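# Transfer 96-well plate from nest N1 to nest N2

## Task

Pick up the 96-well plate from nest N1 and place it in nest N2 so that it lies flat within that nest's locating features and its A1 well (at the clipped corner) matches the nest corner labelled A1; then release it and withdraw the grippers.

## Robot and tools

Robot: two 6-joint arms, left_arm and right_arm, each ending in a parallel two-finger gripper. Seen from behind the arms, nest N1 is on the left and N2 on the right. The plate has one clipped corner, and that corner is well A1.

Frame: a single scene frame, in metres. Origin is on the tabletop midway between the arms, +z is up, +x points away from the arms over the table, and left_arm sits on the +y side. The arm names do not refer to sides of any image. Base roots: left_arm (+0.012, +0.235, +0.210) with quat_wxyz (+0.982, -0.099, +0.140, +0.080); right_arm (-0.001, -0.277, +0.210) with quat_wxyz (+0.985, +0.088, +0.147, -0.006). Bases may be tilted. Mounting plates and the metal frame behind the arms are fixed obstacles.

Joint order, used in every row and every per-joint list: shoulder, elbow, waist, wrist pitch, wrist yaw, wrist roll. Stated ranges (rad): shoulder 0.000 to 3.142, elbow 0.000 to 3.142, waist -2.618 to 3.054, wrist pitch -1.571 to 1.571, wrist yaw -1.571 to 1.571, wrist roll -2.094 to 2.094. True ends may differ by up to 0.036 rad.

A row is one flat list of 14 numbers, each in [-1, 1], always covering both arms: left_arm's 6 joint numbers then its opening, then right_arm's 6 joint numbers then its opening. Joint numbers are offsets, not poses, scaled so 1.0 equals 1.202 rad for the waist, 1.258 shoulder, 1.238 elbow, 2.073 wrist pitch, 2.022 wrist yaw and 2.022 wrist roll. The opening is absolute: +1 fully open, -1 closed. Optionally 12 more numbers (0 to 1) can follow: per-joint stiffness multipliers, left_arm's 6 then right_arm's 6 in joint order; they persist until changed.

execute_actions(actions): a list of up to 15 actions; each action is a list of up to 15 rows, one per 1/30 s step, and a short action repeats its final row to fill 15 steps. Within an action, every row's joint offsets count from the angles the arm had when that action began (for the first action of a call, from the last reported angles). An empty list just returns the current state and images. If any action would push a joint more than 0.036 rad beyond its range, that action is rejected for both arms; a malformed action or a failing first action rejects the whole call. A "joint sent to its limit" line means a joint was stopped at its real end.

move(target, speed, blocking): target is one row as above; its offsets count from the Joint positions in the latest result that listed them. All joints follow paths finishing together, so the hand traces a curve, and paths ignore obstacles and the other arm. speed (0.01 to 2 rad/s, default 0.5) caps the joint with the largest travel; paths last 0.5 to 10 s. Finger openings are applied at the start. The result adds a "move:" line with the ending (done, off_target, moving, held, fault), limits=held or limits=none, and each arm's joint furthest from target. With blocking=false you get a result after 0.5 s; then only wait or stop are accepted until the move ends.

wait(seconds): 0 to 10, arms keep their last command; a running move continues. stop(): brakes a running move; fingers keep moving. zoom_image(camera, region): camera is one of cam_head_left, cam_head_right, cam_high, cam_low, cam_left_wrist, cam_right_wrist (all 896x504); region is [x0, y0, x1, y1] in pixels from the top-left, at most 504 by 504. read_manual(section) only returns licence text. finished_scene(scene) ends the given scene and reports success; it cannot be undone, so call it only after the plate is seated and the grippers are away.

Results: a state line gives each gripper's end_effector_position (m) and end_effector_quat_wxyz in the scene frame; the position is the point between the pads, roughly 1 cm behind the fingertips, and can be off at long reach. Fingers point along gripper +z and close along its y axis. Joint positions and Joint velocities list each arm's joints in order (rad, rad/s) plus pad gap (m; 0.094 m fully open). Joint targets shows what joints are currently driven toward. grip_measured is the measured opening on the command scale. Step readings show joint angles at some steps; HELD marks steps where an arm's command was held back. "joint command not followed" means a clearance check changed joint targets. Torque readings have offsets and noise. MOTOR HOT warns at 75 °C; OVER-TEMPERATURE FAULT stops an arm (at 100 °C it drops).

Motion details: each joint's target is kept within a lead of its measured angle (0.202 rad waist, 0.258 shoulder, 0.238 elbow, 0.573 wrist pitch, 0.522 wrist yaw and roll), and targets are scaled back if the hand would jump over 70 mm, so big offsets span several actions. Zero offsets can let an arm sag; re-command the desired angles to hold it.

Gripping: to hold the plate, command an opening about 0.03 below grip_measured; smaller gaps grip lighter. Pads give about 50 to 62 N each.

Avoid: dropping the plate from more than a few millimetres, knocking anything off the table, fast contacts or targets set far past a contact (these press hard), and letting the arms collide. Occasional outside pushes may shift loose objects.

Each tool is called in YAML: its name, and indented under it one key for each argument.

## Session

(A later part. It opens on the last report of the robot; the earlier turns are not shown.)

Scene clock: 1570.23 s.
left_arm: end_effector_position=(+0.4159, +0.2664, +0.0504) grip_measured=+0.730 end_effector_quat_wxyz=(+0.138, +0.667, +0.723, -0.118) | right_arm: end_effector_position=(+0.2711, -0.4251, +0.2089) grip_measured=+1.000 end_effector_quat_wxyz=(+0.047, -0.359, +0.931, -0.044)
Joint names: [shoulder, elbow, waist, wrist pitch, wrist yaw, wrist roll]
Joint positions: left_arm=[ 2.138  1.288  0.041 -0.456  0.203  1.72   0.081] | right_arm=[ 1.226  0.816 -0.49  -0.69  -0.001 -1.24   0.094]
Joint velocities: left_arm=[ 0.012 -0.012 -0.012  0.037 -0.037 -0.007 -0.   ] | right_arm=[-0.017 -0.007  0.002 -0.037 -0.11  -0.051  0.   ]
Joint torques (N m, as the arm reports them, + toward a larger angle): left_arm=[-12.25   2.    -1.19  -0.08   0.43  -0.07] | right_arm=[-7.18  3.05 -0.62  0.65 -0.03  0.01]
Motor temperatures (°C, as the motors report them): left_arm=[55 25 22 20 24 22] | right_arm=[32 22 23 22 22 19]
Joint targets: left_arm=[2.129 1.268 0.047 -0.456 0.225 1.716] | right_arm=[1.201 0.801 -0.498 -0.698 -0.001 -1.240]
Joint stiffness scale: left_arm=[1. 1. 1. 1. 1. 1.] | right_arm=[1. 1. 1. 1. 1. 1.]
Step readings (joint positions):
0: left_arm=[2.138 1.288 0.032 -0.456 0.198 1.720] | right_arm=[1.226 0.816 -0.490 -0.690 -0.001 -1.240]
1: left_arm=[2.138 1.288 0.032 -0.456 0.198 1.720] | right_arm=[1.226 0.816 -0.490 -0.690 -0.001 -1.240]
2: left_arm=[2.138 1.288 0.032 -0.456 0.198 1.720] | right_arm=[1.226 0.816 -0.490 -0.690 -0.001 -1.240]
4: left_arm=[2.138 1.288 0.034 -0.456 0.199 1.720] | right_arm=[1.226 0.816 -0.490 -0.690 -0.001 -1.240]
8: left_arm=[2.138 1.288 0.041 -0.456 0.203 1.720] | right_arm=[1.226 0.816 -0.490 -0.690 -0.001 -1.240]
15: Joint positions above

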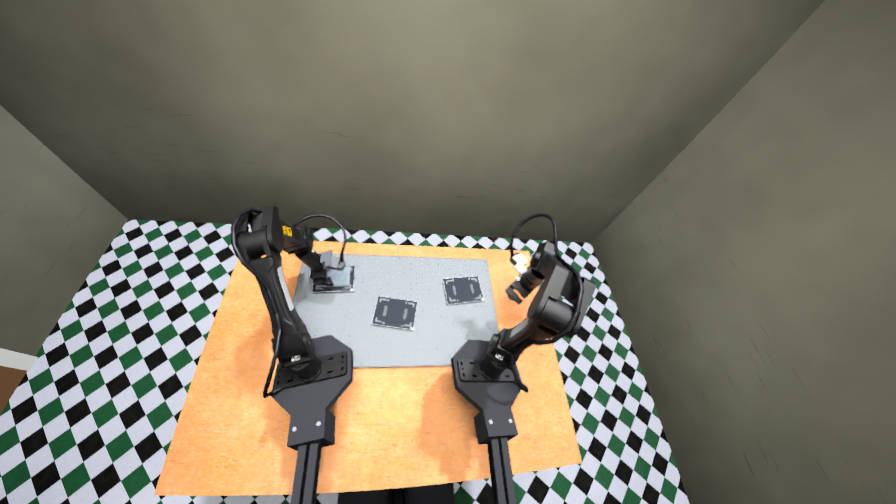

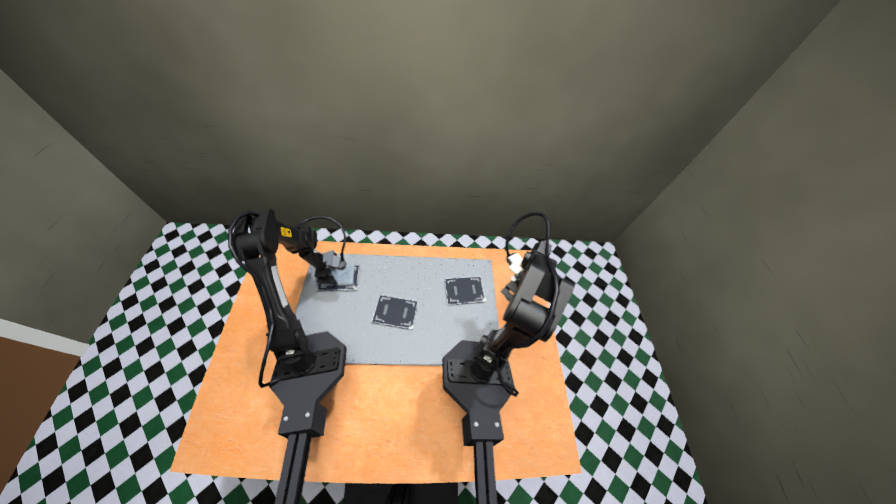

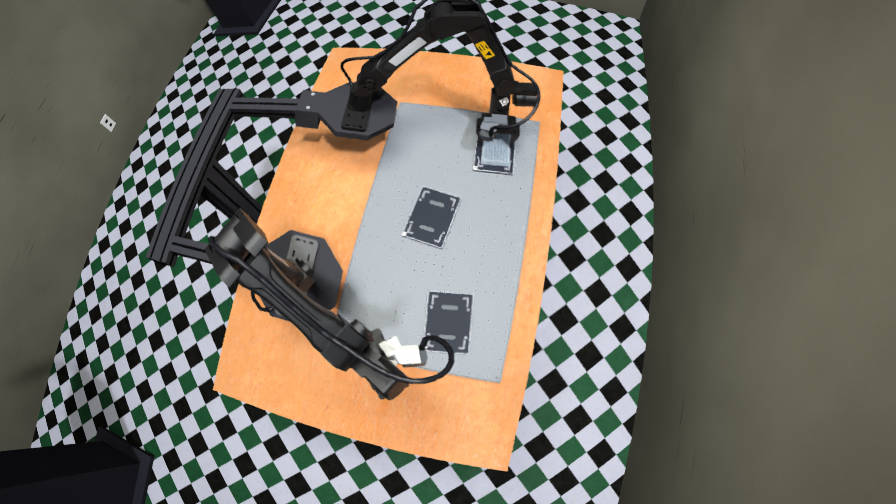

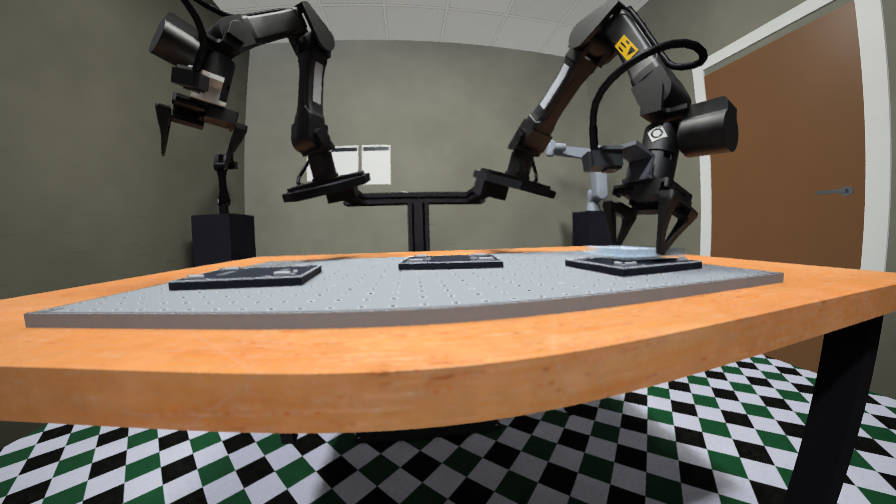

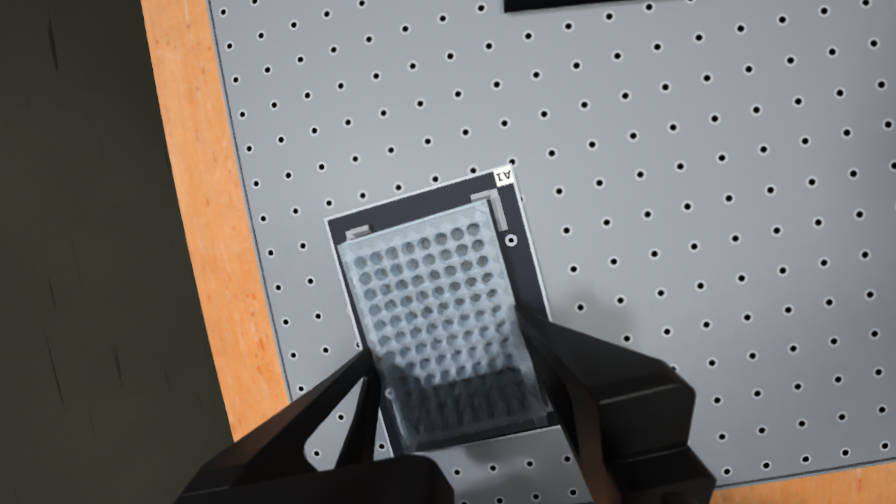

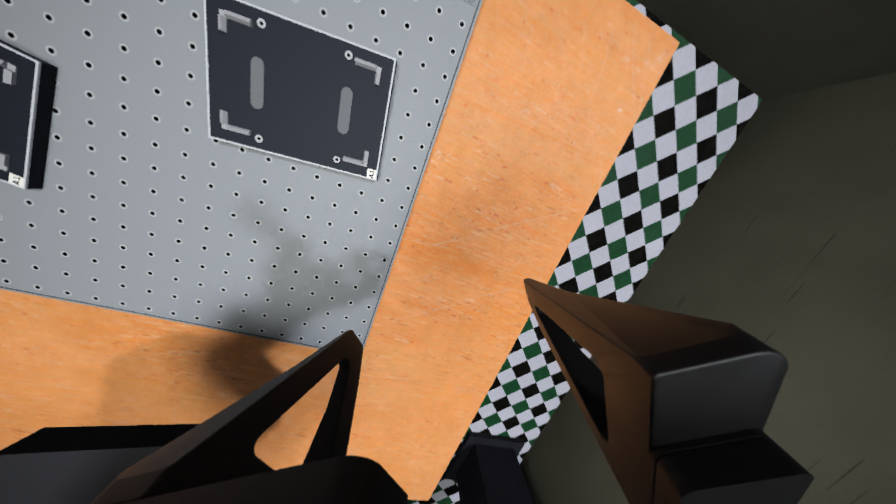

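execute_actions:
  actions:
    - [[-0.007,-0.022,0.005,0.0,0.002,-0.002,0.685,-0.02,-0.012,-0.007,-0.004,0,0,1],[-0.007,-0.027,0.005,0.0,0.002,-0.002,0.685,-0.02,-0.012,-0.007,-0.004,0,0,1],[-0.007,-0.027,0.005,0.0,0.002,-0.002,0.685,-0.02,-0.012,-0.007,-0.004,0,0,1],[-0.007,-0.027,0.005,0.0,0.002,-0.002,0.685,-0.02,-0.012,-0.007,-0.004,0,0,1],[-0.007,-0.016,0.005,0.0,0.002,-0.002,0.685,-0.02,-0.012,-0.007,-0.004,0,0,1]]

Scene clock: 1583.07 s.
left_arm: end_effector_position=(+0.4132, +0.2655, +0.0487) grip_measured=+0.730 end_effector_quat_wxyz=(+0.138, +0.667, +0.722, -0.119) | right_arm: end_effector_position=(+0.2711, -0.4251, +0.2089) grip_measured=+1.000 end_effector_quat_wxyz=(+0.047, -0.359, +0.931, -0.044)
Joint names: [shoulder, elbow, waist, wrist pitch, wrist yaw, wrist roll]
Joint positions: left_arm=[ 2.138  1.277  0.041 -0.447  0.203  1.721  0.081] | right_arm=[ 1.226  0.816 -0.49  -0.69  -0.001 -1.24   0.094]
Joint velocities: left_arm=[-0.017 -0.012 -0.002  0.095 -0.007  0.022 -0.001] | right_arm=[ 0.002  0.017 -0.002 -0.022  0.081 -0.022  0.   ]
Joint torques (N m, as the arm reports them, + toward a larger angle): left_arm=[-12.25   2.87  -1.2   -0.16   0.24  -0.08] | right_arm=[-7.17  3.03 -0.58  0.64  0.    0.01]
Motor temperatures (°C, as the motors report them): left_arm=[55 24 21 20 24 22] | right_arm=[32 22 23 22 22 19]
Joint targets: left_arm=[2.129 1.268 0.047 -0.456 0.207 1.716] | right_arm=[1.201 0.801 -0.498 -0.698 -0.001 -1.240]
Joint stiffness scale: left_arm=[1. 1. 1. 1. 1. 1.] | right_arm=[1. 1. 1. 1. 1. 1.]
Step readings (joint positions):
0: left_arm=[2.138 1.288 0.041 -0.456 0.203 1.720] | right_arm=[1.226 0.816 -0.490 -0.690 -0.001 -1.240]
1: left_arm=[2.138 1.287 0.041 -0.455 0.203 1.720] | right_arm=[1.226 0.816 -0.490 -0.690 -0.001 -1.240]
2: left_arm=[2.138 1.284 0.041 -0.453 0.203 1.720] | right_arm=[1.226 0.816 -0.490 -0.690 -0.001 -1.240]
4: left_arm=[2.138 1.277 0.041 -0.449 0.203 1.721] | right_arm=[1.226 0.816 -0.490 -0.690 -0.001 -1.240]
8: left_arm=[2.138 1.277 0.041 -0.447 0.203 1.721] | right_arm=[1.226 0.816 -0.490 -0.690 -0.001 -1.240]
15: Joint positions above

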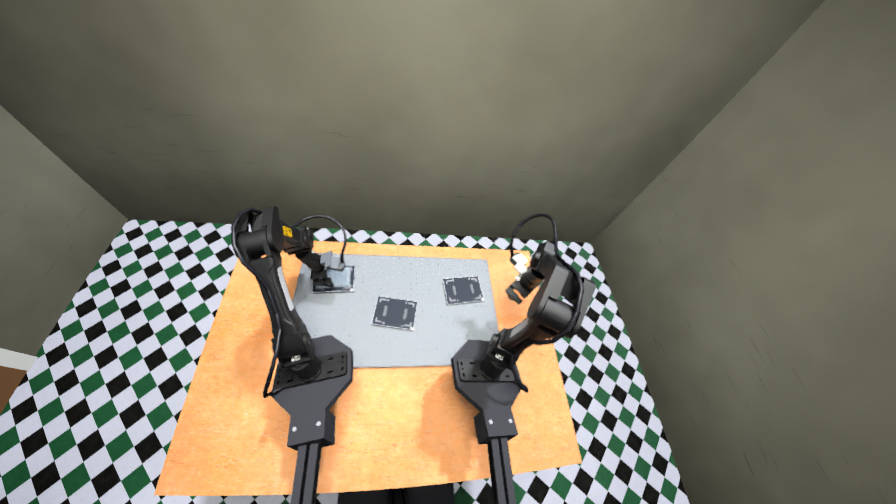

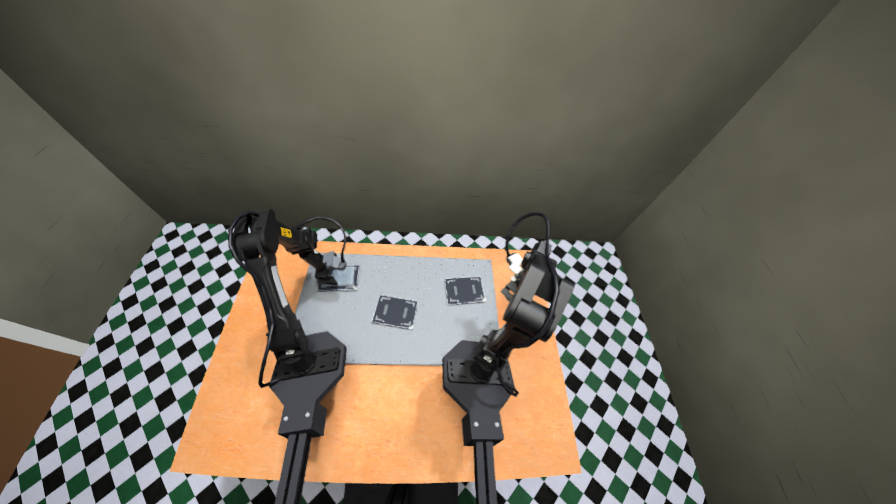

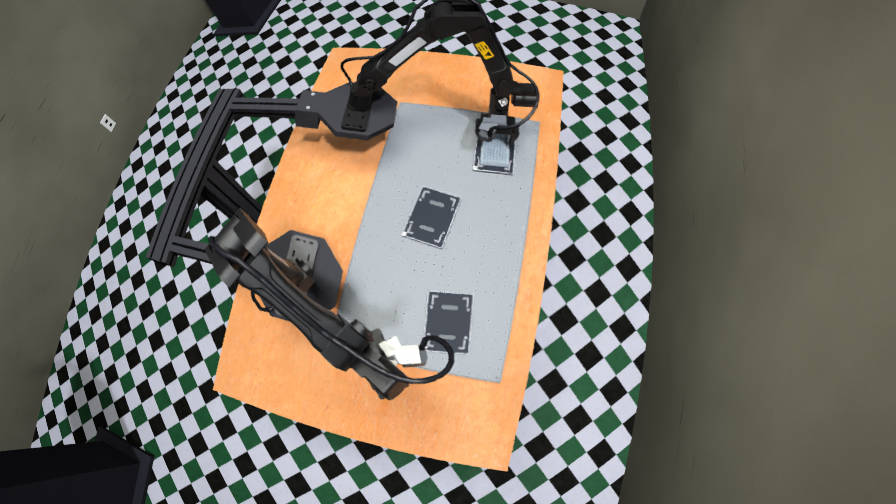

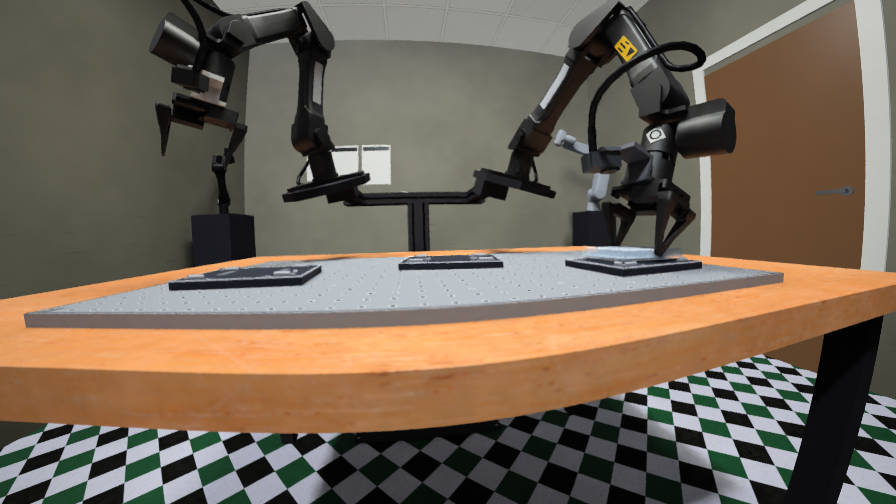

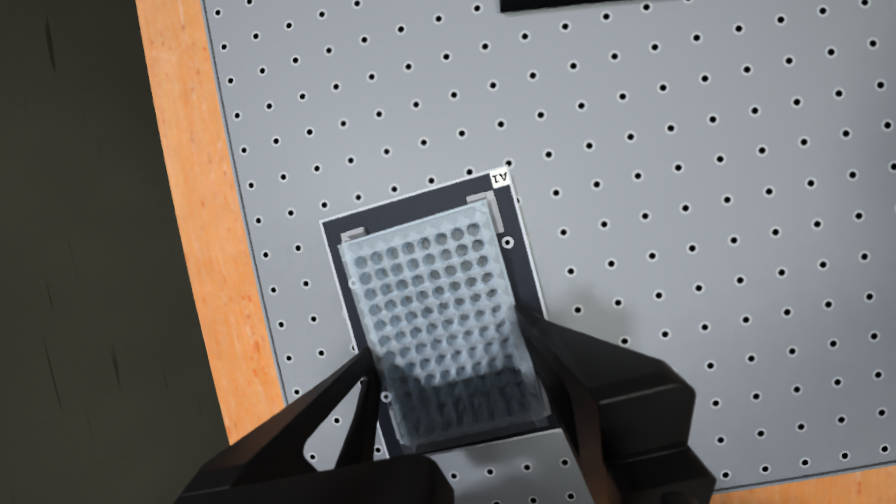

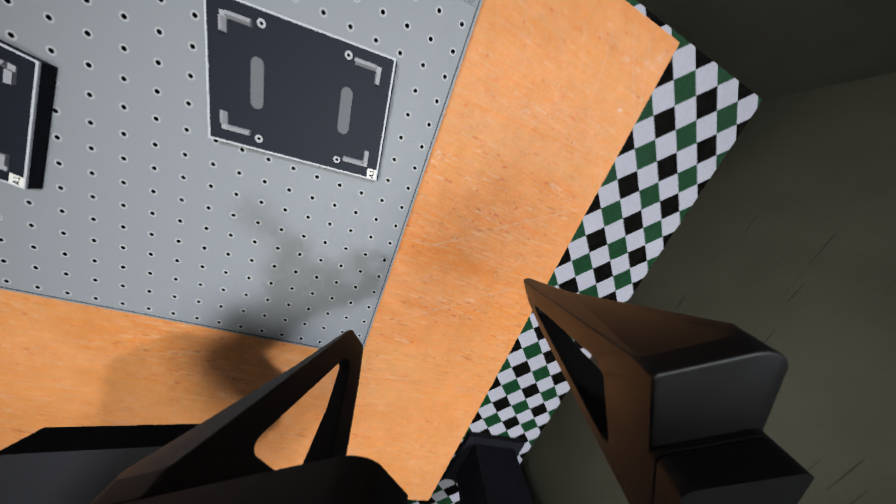

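zoom_image:
  camera: "cam_left_wrist"
  region: [300, 140, 580, 340]

zoom_image:
  camera: "cam_low"
  region: [570, 230, 710, 280]

Region (300, 140, 580, 340) of cam_left_wrist's 896x504 image, scaled by 1.800, with more detail than that image has; it fills the top 360 rows of this view, and the rest is white.

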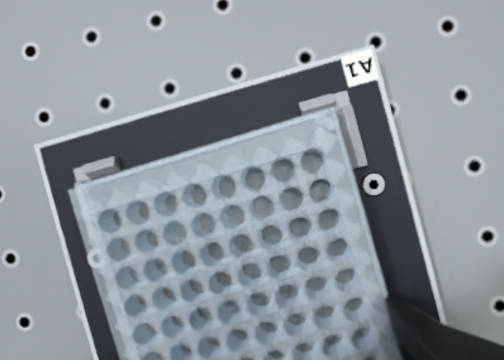

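Region (570, 230, 710, 280) of cam_low's 896x504 image, scaled by 3.600, with more detail than that image has; it fills the top 180 rows of this view, and the rest is white.

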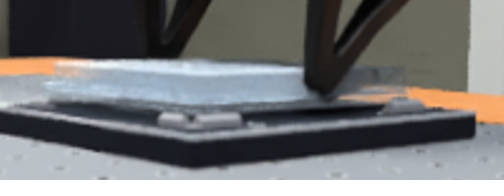

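execute_actions:
  actions:
    - [[-0.004,-0.005,0.005,-0.002,0.002,-0.002,0.685,-0.02,-0.012,-0.007,-0.004,0,0,1],[-0.001,-0.003,0.005,0.0,0.002,-0.002,0.685,-0.02,-0.012,-0.007,-0.004,0,0,1],[0.002,-0.002,0.005,0.001,0.002,-0.002,0.685,-0.02,-0.012,-0.007,-0.004,0,0,1],[0.005,-0.002,0.005,0.002,0.002,-0.002,0.685,-0.02,-0.012,-0.007,-0.004,0,0,1],[0.008,-0.002,0.005,0.003,0.002,-0.002,0.685,-0.02,-0.012,-0.007,-0.004,0,0,1],[0.010,-0.002,0.005,0.004,0.002,-0.002,0.685,-0.02,-0.012,-0.007,-0.004,0,0,1],[0.012,-0.002,0.005,0.005,0.002,-0.002,0.685,-0.02,-0.012,-0.007,-0.004,0,0,1],[0.0135,-0.002,0.005,0.006,0.002,-0.002,0.685,-0.02,-0.012,-0.007,-0.004,0,0,1],[0.0135,-0.002,0.005,0.0068,0.002,-0.002,0.685,-0.02,-0.012,-0.007,-0.004,0,0,1]]

Scene clock: 1601.33 s.
left_arm: end_effector_position=(+0.4140, +0.2657, +0.0487) grip_measured=+0.730 end_effector_quat_wxyz=(+0.139, +0.667, +0.722, -0.117) | right_arm: end_effector_position=(+0.2711, -0.4251, +0.2089) grip_measured=+1.000 end_effector_quat_wxyz=(+0.047, -0.359, +0.931, -0.044)
Joint names: [shoulder, elbow, waist, wrist pitch, wrist yaw, wrist roll]
Joint positions: left_arm=[ 2.138  1.277  0.041 -0.443  0.203  1.721  0.081] | right_arm=[ 1.226  0.816 -0.49  -0.69  -0.001 -1.24   0.094]
Joint velocities: left_arm=[-0.017 -0.022  0.002  0.007  0.022 -0.037  0.   ] | right_arm=[-0.017 -0.007 -0.007 -0.081 -0.037 -0.095  0.   ]
Joint torques (N m, as the arm reports them, + toward a larger angle): left_arm=[-10.1    3.36  -1.16   0.04   0.24  -0.07] | right_arm=[-7.2   3.03 -0.63  0.64 -0.01  0.02]
Motor temperatures (°C, as the motors report them): left_arm=[55 24 21 20 24 22] | right_arm=[32 22 23 22 22 19]
Joint targets: left_arm=[2.154 1.274 0.047 -0.433 0.207 1.717] | right_arm=[1.201 0.801 -0.498 -0.698 -0.001 -1.240]
Joint stiffness scale: left_arm=[1. 1. 1. 1. 1. 1.] | right_arm=[1. 1. 1. 1. 1. 1.]
Step readings (joint positions):
0: left_arm=[2.138 1.277 0.041 -0.447 0.203 1.721] | right_arm=[1.226 0.816 -0.490 -0.690 -0.001 -1.240]
1: left_arm=[2.138 1.277 0.041 -0.447 0.203 1.721] | right_arm=[1.226 0.816 -0.490 -0.690 -0.001 -1.240]
2: left_arm=[2.138 1.277 0.041 -0.446 0.203 1.721] | right_arm=[1.226 0.816 -0.490 -0.690 -0.001 -1.240]
4: left_arm=[2.138 1.277 0.041 -0.445 0.203 1.721] | right_arm=[1.226 0.816 -0.490 -0.690 -0.001 -1.240]
8: left_arm=[2.138 1.277 0.041 -0.444 0.203 1.721] | right_arm=[1.226 0.816 -0.490 -0.690 -0.001 -1.240]
15: Joint positions above

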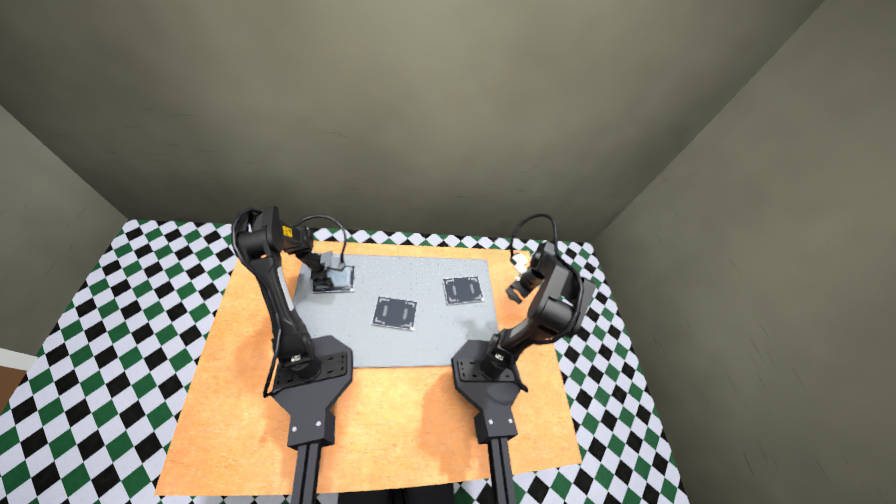

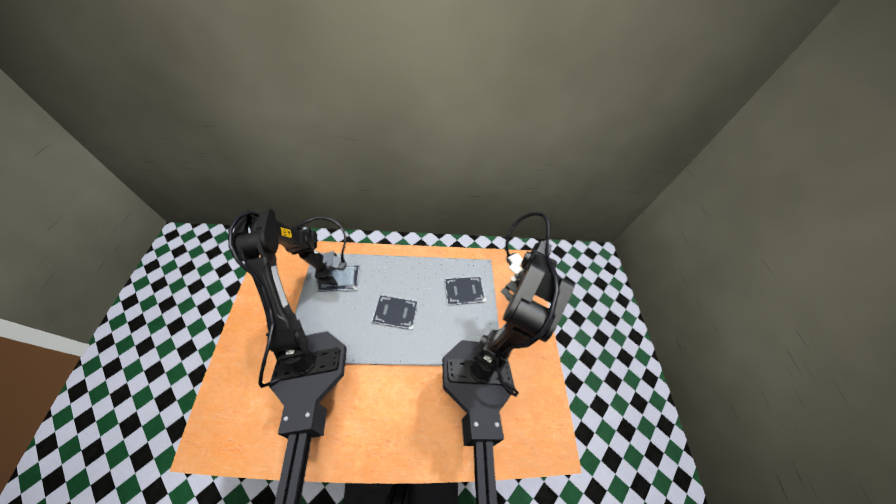

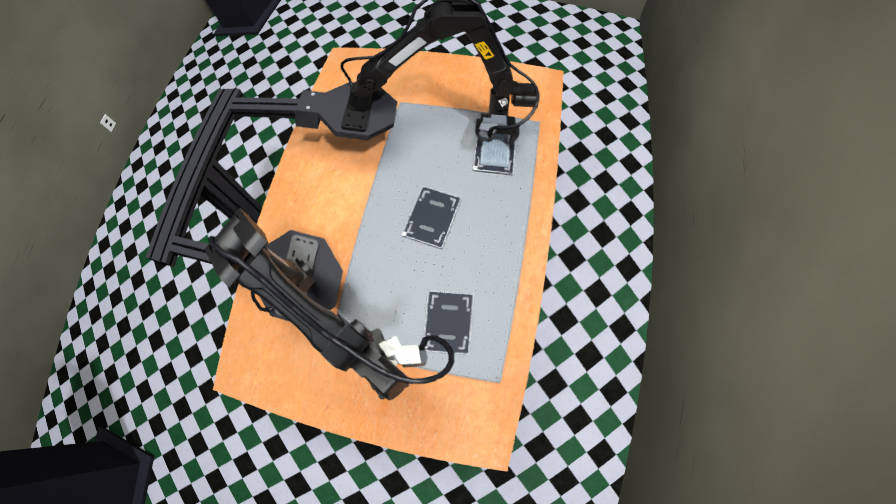

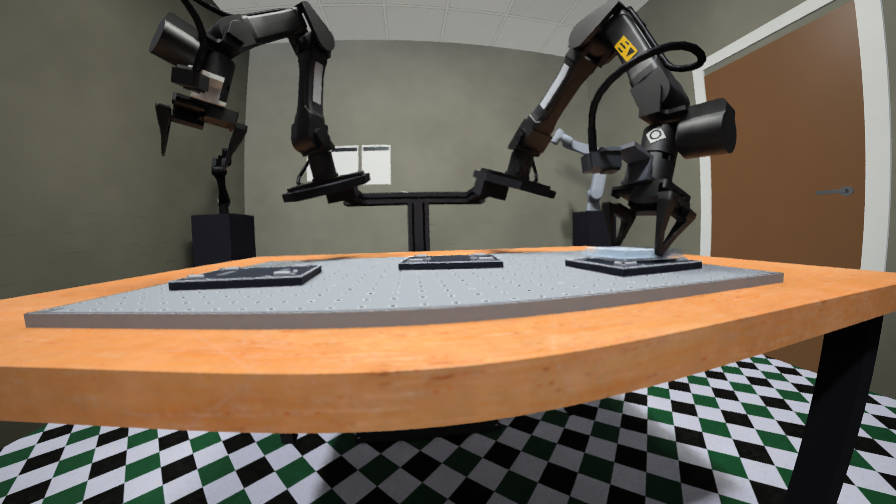

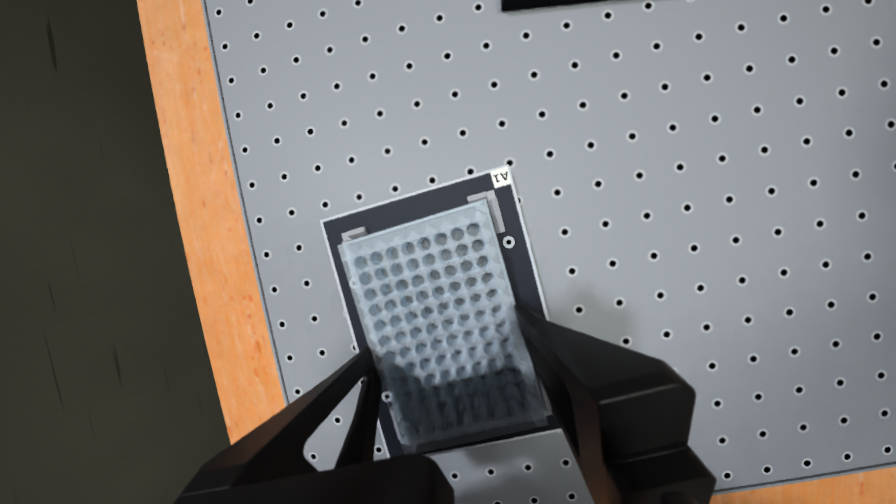

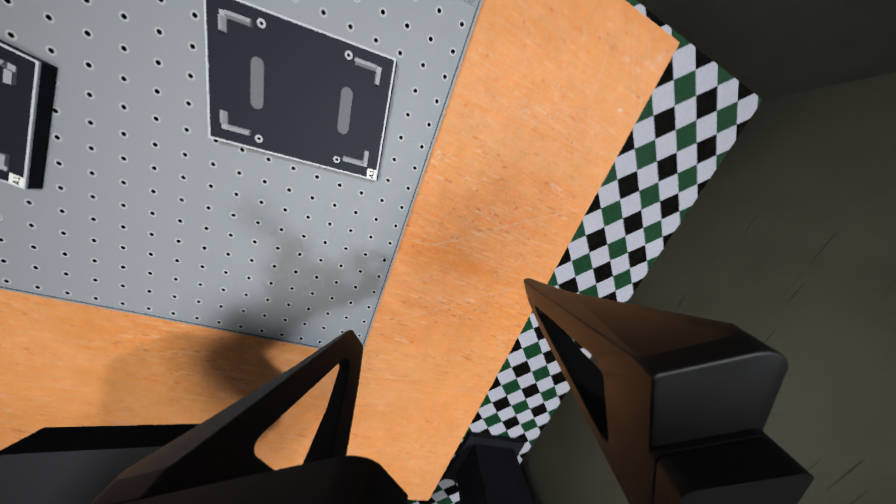

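execute_actions:
  actions:
    - [[0.016,-0.002,0.005,0.0034,0.002,-0.002,0.685,-0.02,-0.012,-0.007,-0.004,0,0,1],[0.019,-0.002,0.005,0.0034,0.002,-0.002,0.685,-0.02,-0.012,-0.007,-0.004,0,0,1],[0.019,-0.002,0.005,0.0034,0.002,-0.002,0.685,-0.02,-0.012,-0.007,-0.004,0,0,1],[0.019,-0.002,0.005,0.004,0.002,-0.002,0.685,-0.02,-0.012,-0.007,-0.004,0,0,1],[0.019,-0.002,0.005,0.0045,0.002,-0.002,0.685,-0.02,-0.012,-0.007,-0.004,0,0,1],[0.0145,-0.002,0.005,0.0045,0.002,-0.002,0.685,-0.02,-0.012,-0.007,-0.004,0,0,1]]

Scene clock: 1616.33 s.
left_arm: end_effector_position=(+0.4136, +0.2653, +0.0467) grip_measured=+0.730 end_effector_quat_wxyz=(+0.138, +0.668, +0.722, -0.118) | right_arm: end_effector_position=(+0.2711, -0.4251, +0.2089) grip_measured=+1.000 end_effector_quat_wxyz=(+0.047, -0.359, +0.931, -0.044)
Joint names: [shoulder, elbow, waist, wrist pitch, wrist yaw, wrist roll]
Joint positions: left_arm=[ 2.143  1.277  0.041 -0.439  0.203  1.723  0.081] | right_arm=[ 1.226  0.816 -0.49  -0.69  -0.001 -1.24   0.094]
Joint velocities: left_arm=[-0.007 -0.007  0.012  0.037  0.022  0.007 -0.   ] | right_arm=[-0.002  0.002  0.007 -0.022 -0.051 -0.037  0.   ]
Joint torques (N m, as the arm reports them, + toward a larger angle): left_arm=[-10.48   3.33  -1.17  -0.02   0.25  -0.09] | right_arm=[-7.15  3.05 -0.59  0.65 -0.01  0.02]
Motor temperatures (°C, as the motors report them): left_arm=[52 24 21 20 24 22] | right_arm=[32 22 23 22 22 19]
Joint targets: left_arm=[2.156 1.274 0.047 -0.434 0.207 1.717] | right_arm=[1.201 0.801 -0.498 -0.698 -0.001 -1.240]
Joint stiffness scale: left_arm=[1. 1. 1. 1. 1. 1.] | right_arm=[1. 1. 1. 1. 1. 1.]
Step readings (joint positions):
0: left_arm=[2.138 1.277 0.041 -0.443 0.203 1.721] | right_arm=[1.226 0.816 -0.490 -0.690 -0.001 -1.240]
1: left_arm=[2.139 1.277 0.041 -0.443 0.203 1.721] | right_arm=[1.226 0.816 -0.490 -0.690 -0.001 -1.240]
2: left_arm=[2.141 1.277 0.041 -0.442 0.203 1.721] | right_arm=[1.226 0.816 -0.490 -0.690 -0.001 -1.240]
4: left_arm=[2.143 1.277 0.041 -0.439 0.203 1.722] | right_arm=[1.226 0.816 -0.490 -0.690 -0.001 -1.240]
8: left_arm=[2.143 1.277 0.041 -0.439 0.203 1.723] | right_arm=[1.226 0.816 -0.490 -0.690 -0.001 -1.240]
15: Joint positions above

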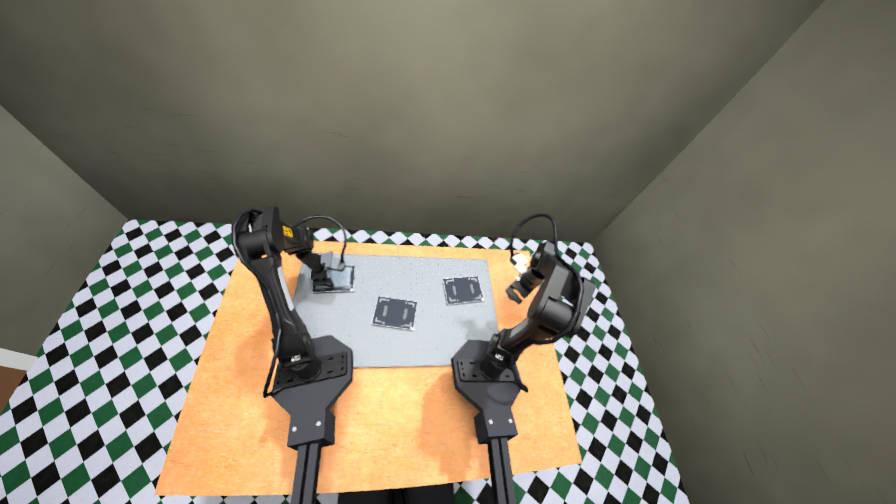

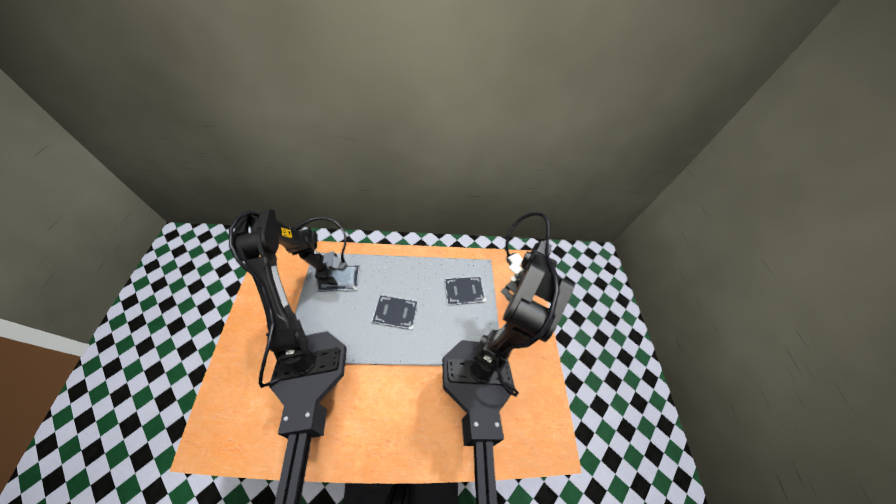

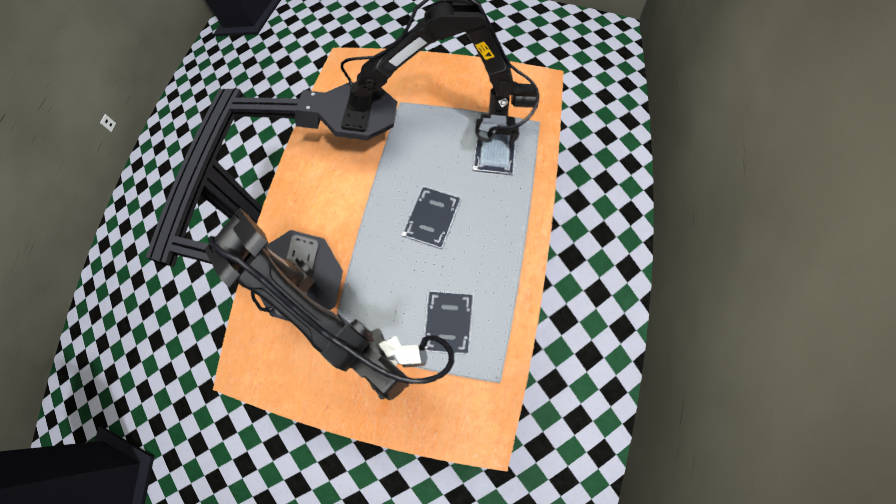

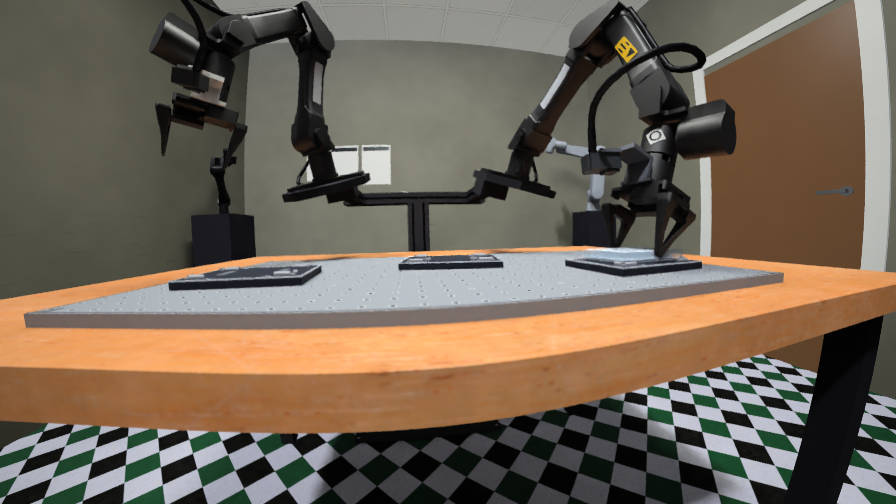

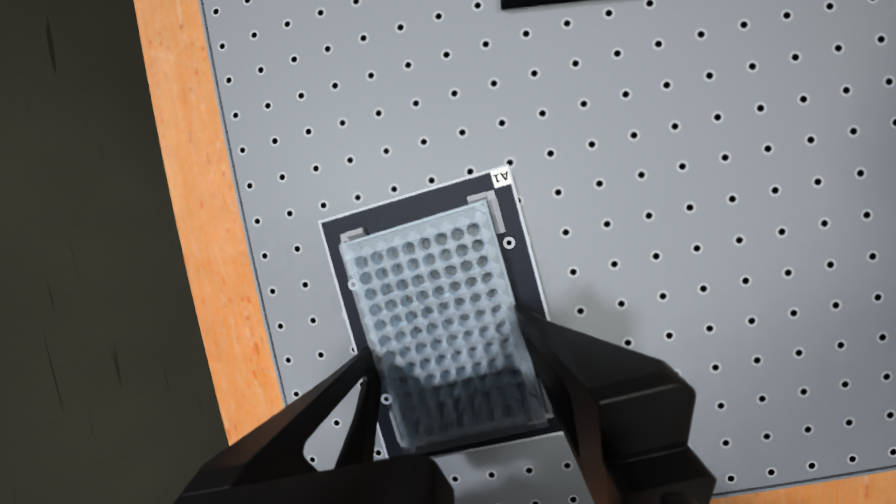

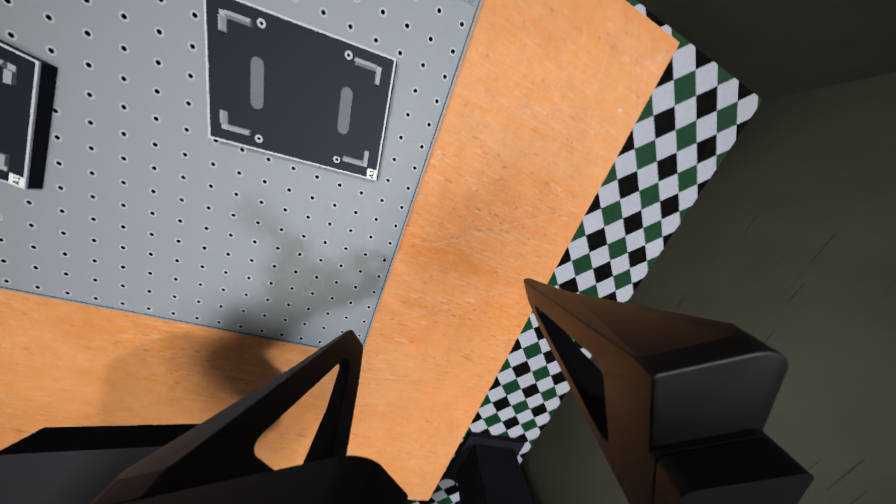

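zoom_image:
  camera: "cam_low"
  region: [570, 230, 710, 280]

zoom_image:
  camera: "cam_left_wrist"
  region: [300, 140, 580, 340]

Region (570, 230, 710, 280) of cam_low's 896x504 image, scaled by 3.600, with more detail than that image has; it fills the top 180 rows of this view, and the rest is white.

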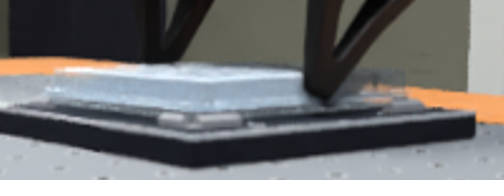

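Region (300, 140, 580, 340) of cam_left_wrist's 896x504 image, scaled by 1.800, with more detail than that image has; it fills the top 360 rows of this view, and the rest is white.

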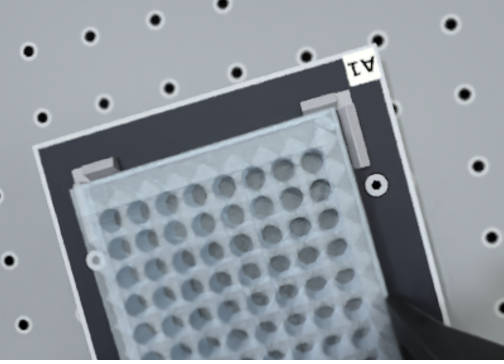

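zoom_image:
  camera: "cam_low"
  region: [575, 240, 655, 275]

zoom_image:
  camera: "cam_low"
  region: [630, 235, 710, 270]

Region (575, 240, 655, 275) of cam_low's 896x504 image, scaled by 6.300, with more detail than that image has; it fills the top 220 rows of this view, and the rest is white.

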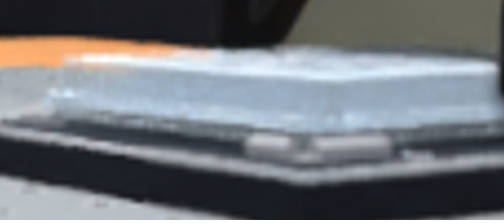

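Region (630, 235, 710, 270) of cam_low's 896x504 image, scaled by 6.300, with more detail than that image has; it fills the top 220 rows of this view, and the rest is white.

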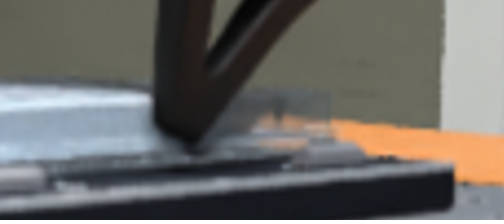

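execute_actions:
  actions:
    - [[0.005,-0.002,0.005,0.0,0.001,-0.002,0.685,-0.02,-0.012,-0.007,-0.004,0,0,1],[0.001,-0.002,0.005,-0.003,0.0,-0.001,0.685,-0.02,-0.012,-0.007,-0.004,0,0,1],[0.0,-0.002,0.005,-0.005,-0.001,0.0,0.685,-0.02,-0.012,-0.007,-0.004,0,0,1],[0.0,-0.002,0.005,-0.007,-0.002,0.0,0.685,-0.02,-0.012,-0.007,-0.004,0,0,1],[0.0,-0.002,0.005,-0.008,-0.0025,0.0,0.685,-0.02,-0.012,-0.007,-0.004,0,0,1],[0.0,-0.002,0.005,-0.009,-0.0025,0.0,0.685,-0.02,-0.012,-0.007,-0.004,0,0,1],[0.0,-0.002,0.005,-0.009,-0.0025,0.0,0.685,-0.02,-0.012,-0.007,-0.004,0,0,1],[0.004,-0.002,0.005,-0.009,-0.0025,0.0,0.685,-0.02,-0.012,-0.007,-0.004,0,0,1],[0.008,-0.002,0.005,-0.009,-0.0025,0.0,0.685,-0.02,-0.012,-0.007,-0.004,0,0,1],[0.012,-0.002,0.005,-0.009,-0.0025,0.0,0.685,-0.02,-0.012,-0.007,-0.004,0,0,1],[0.016,-0.002,0.005,-0.009,-0.0025,0.0,0.685,-0.02,-0.012,-0.007,-0.004,0,0,1],[0.016,-0.002,0.005,-0.009,-0.0025,0.0,0.685,-0.02,-0.012,-0.007,-0.004,0,0,1],[0.016,-0.002,0.005,-0.009,-0.0025,0.0,0.685,-0.02,-0.012,-0.007,-0.004,0,0,1],[0.012,-0.002,0.005,-0.009,-0.0025,0.0,0.685,-0.02,-0.012,-0.007,-0.004,0,0,1]]

Scene clock: 1651.17 s.
left_arm: end_effector_position=(+0.4136, +0.2653, +0.0467) grip_measured=+0.730 end_effector_quat_wxyz=(+0.139, +0.669, +0.721, -0.117) | right_arm: end_effector_position=(+0.2711, -0.4251, +0.2089) grip_measured=+1.000 end_effector_quat_wxyz=(+0.047, -0.359, +0.931, -0.044)
Joint names: [shoulder, elbow, waist, wrist pitch, wrist yaw, wrist roll]
Joint positions: left_arm=[ 2.143  1.277  0.041 -0.439  0.203  1.725  0.081] | right_arm=[ 1.226  0.816 -0.49  -0.69  -0.001 -1.24   0.094]
Joint velocities: left_arm=[-0.002  0.002  0.007  0.007 -0.022  0.066 -0.   ] | right_arm=[ 0.007 -0.017  0.007 -0.022 -0.095 -0.081  0.   ]
Joint torques (N m, as the arm reports them, + toward a larger angle): left_arm=[-10.26   3.34  -1.18  -0.24   0.15  -0.06] | right_arm=[-7.13  3.01 -0.59  0.64 -0.01  0.02]
Motor temperatures (°C, as the motors report them): left_arm=[52 24 21 20 24 22] | right_arm=[32 22 23 22 22 19]
Joint targets: left_arm=[2.158 1.274 0.047 -0.457 0.198 1.723] | right_arm=[1.201 0.801 -0.498 -0.698 -0.001 -1.240]
Joint stiffness scale: left_arm=[1. 1. 1. 1. 1. 1.] | right_arm=[1. 1. 1. 1. 1. 1.]
Step readings (joint positions):
0: left_arm=[2.143 1.277 0.041 -0.439 0.203 1.723] | right_arm=[1.226 0.816 -0.490 -0.690 -0.001 -1.240]
1: left_arm=[2.143 1.277 0.041 -0.439 0.203 1.723] | right_arm=[1.226 0.816 -0.490 -0.690 -0.001 -1.240]
2: left_arm=[2.143 1.277 0.041 -0.439 0.203 1.723] | right_arm=[1.226 0.816 -0.490 -0.690 -0.001 -1.240]
4: left_arm=[2.143 1.277 0.041 -0.439 0.203 1.725] | right_arm=[1.226 0.816 -0.490 -0.690 -0.001 -1.240]
8: left_arm=[2.143 1.277 0.041 -0.439 0.203 1.725] | right_arm=[1.226 0.816 -0.490 -0.690 -0.001 -1.240]
15: Joint positions above

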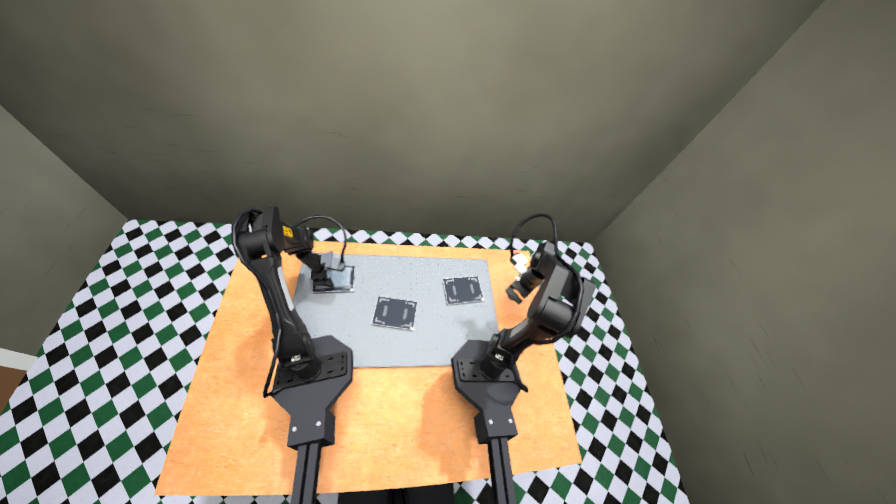

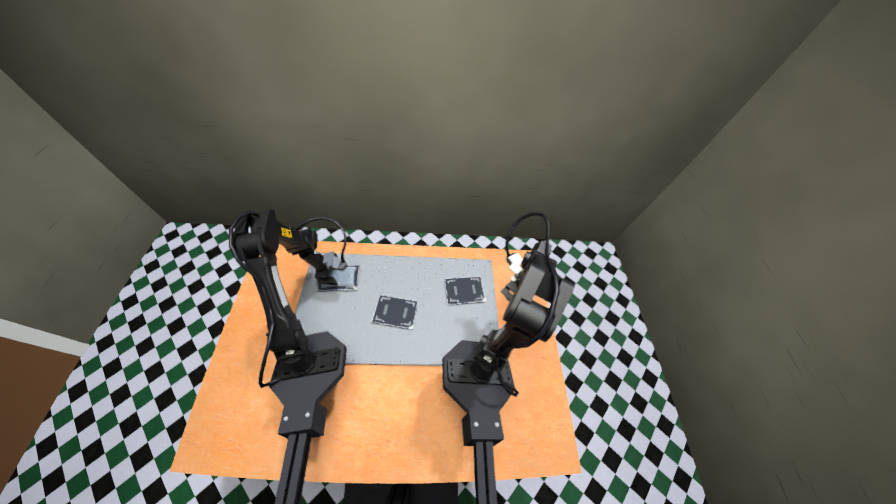

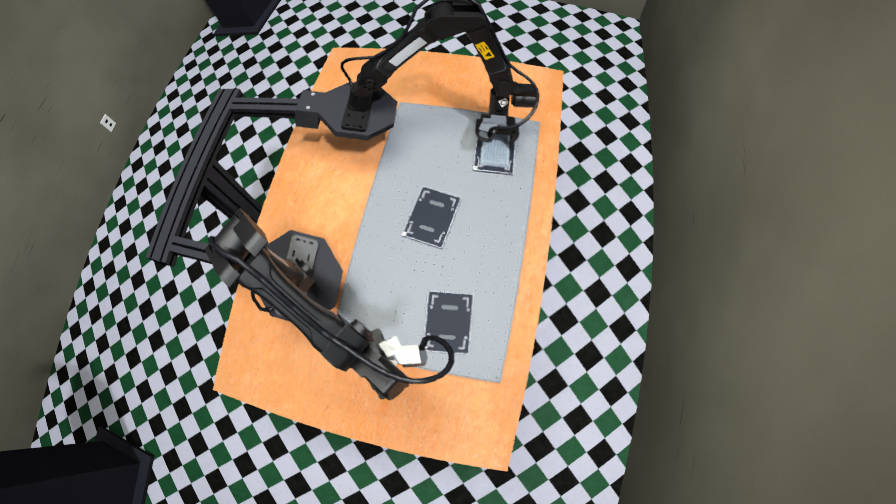

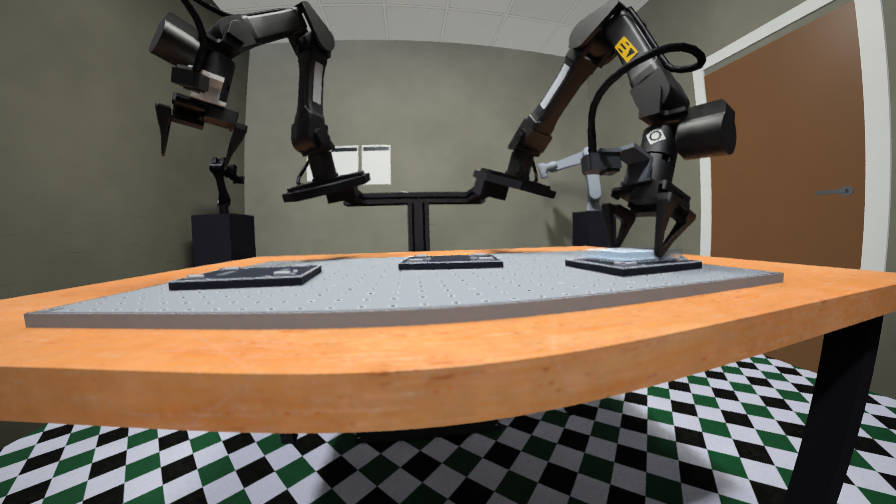

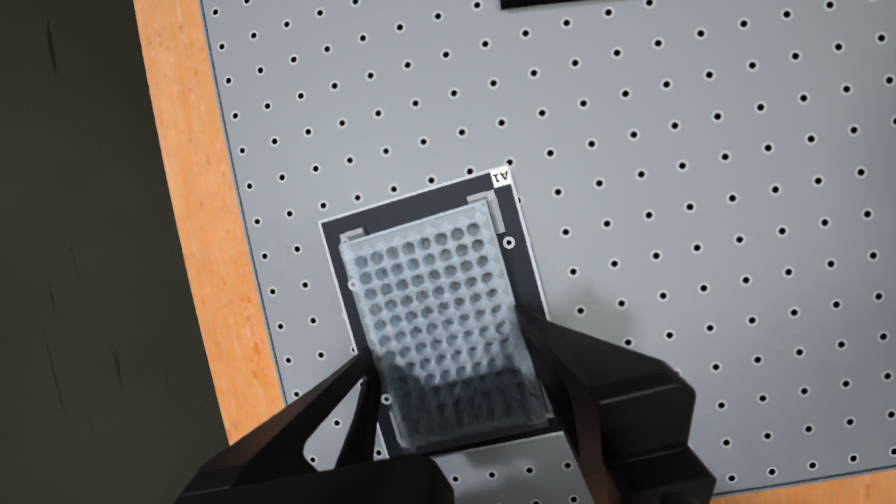

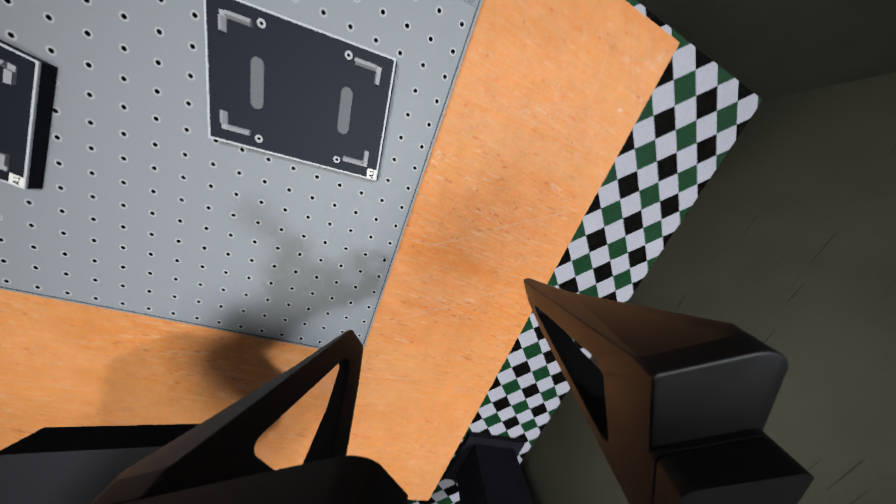

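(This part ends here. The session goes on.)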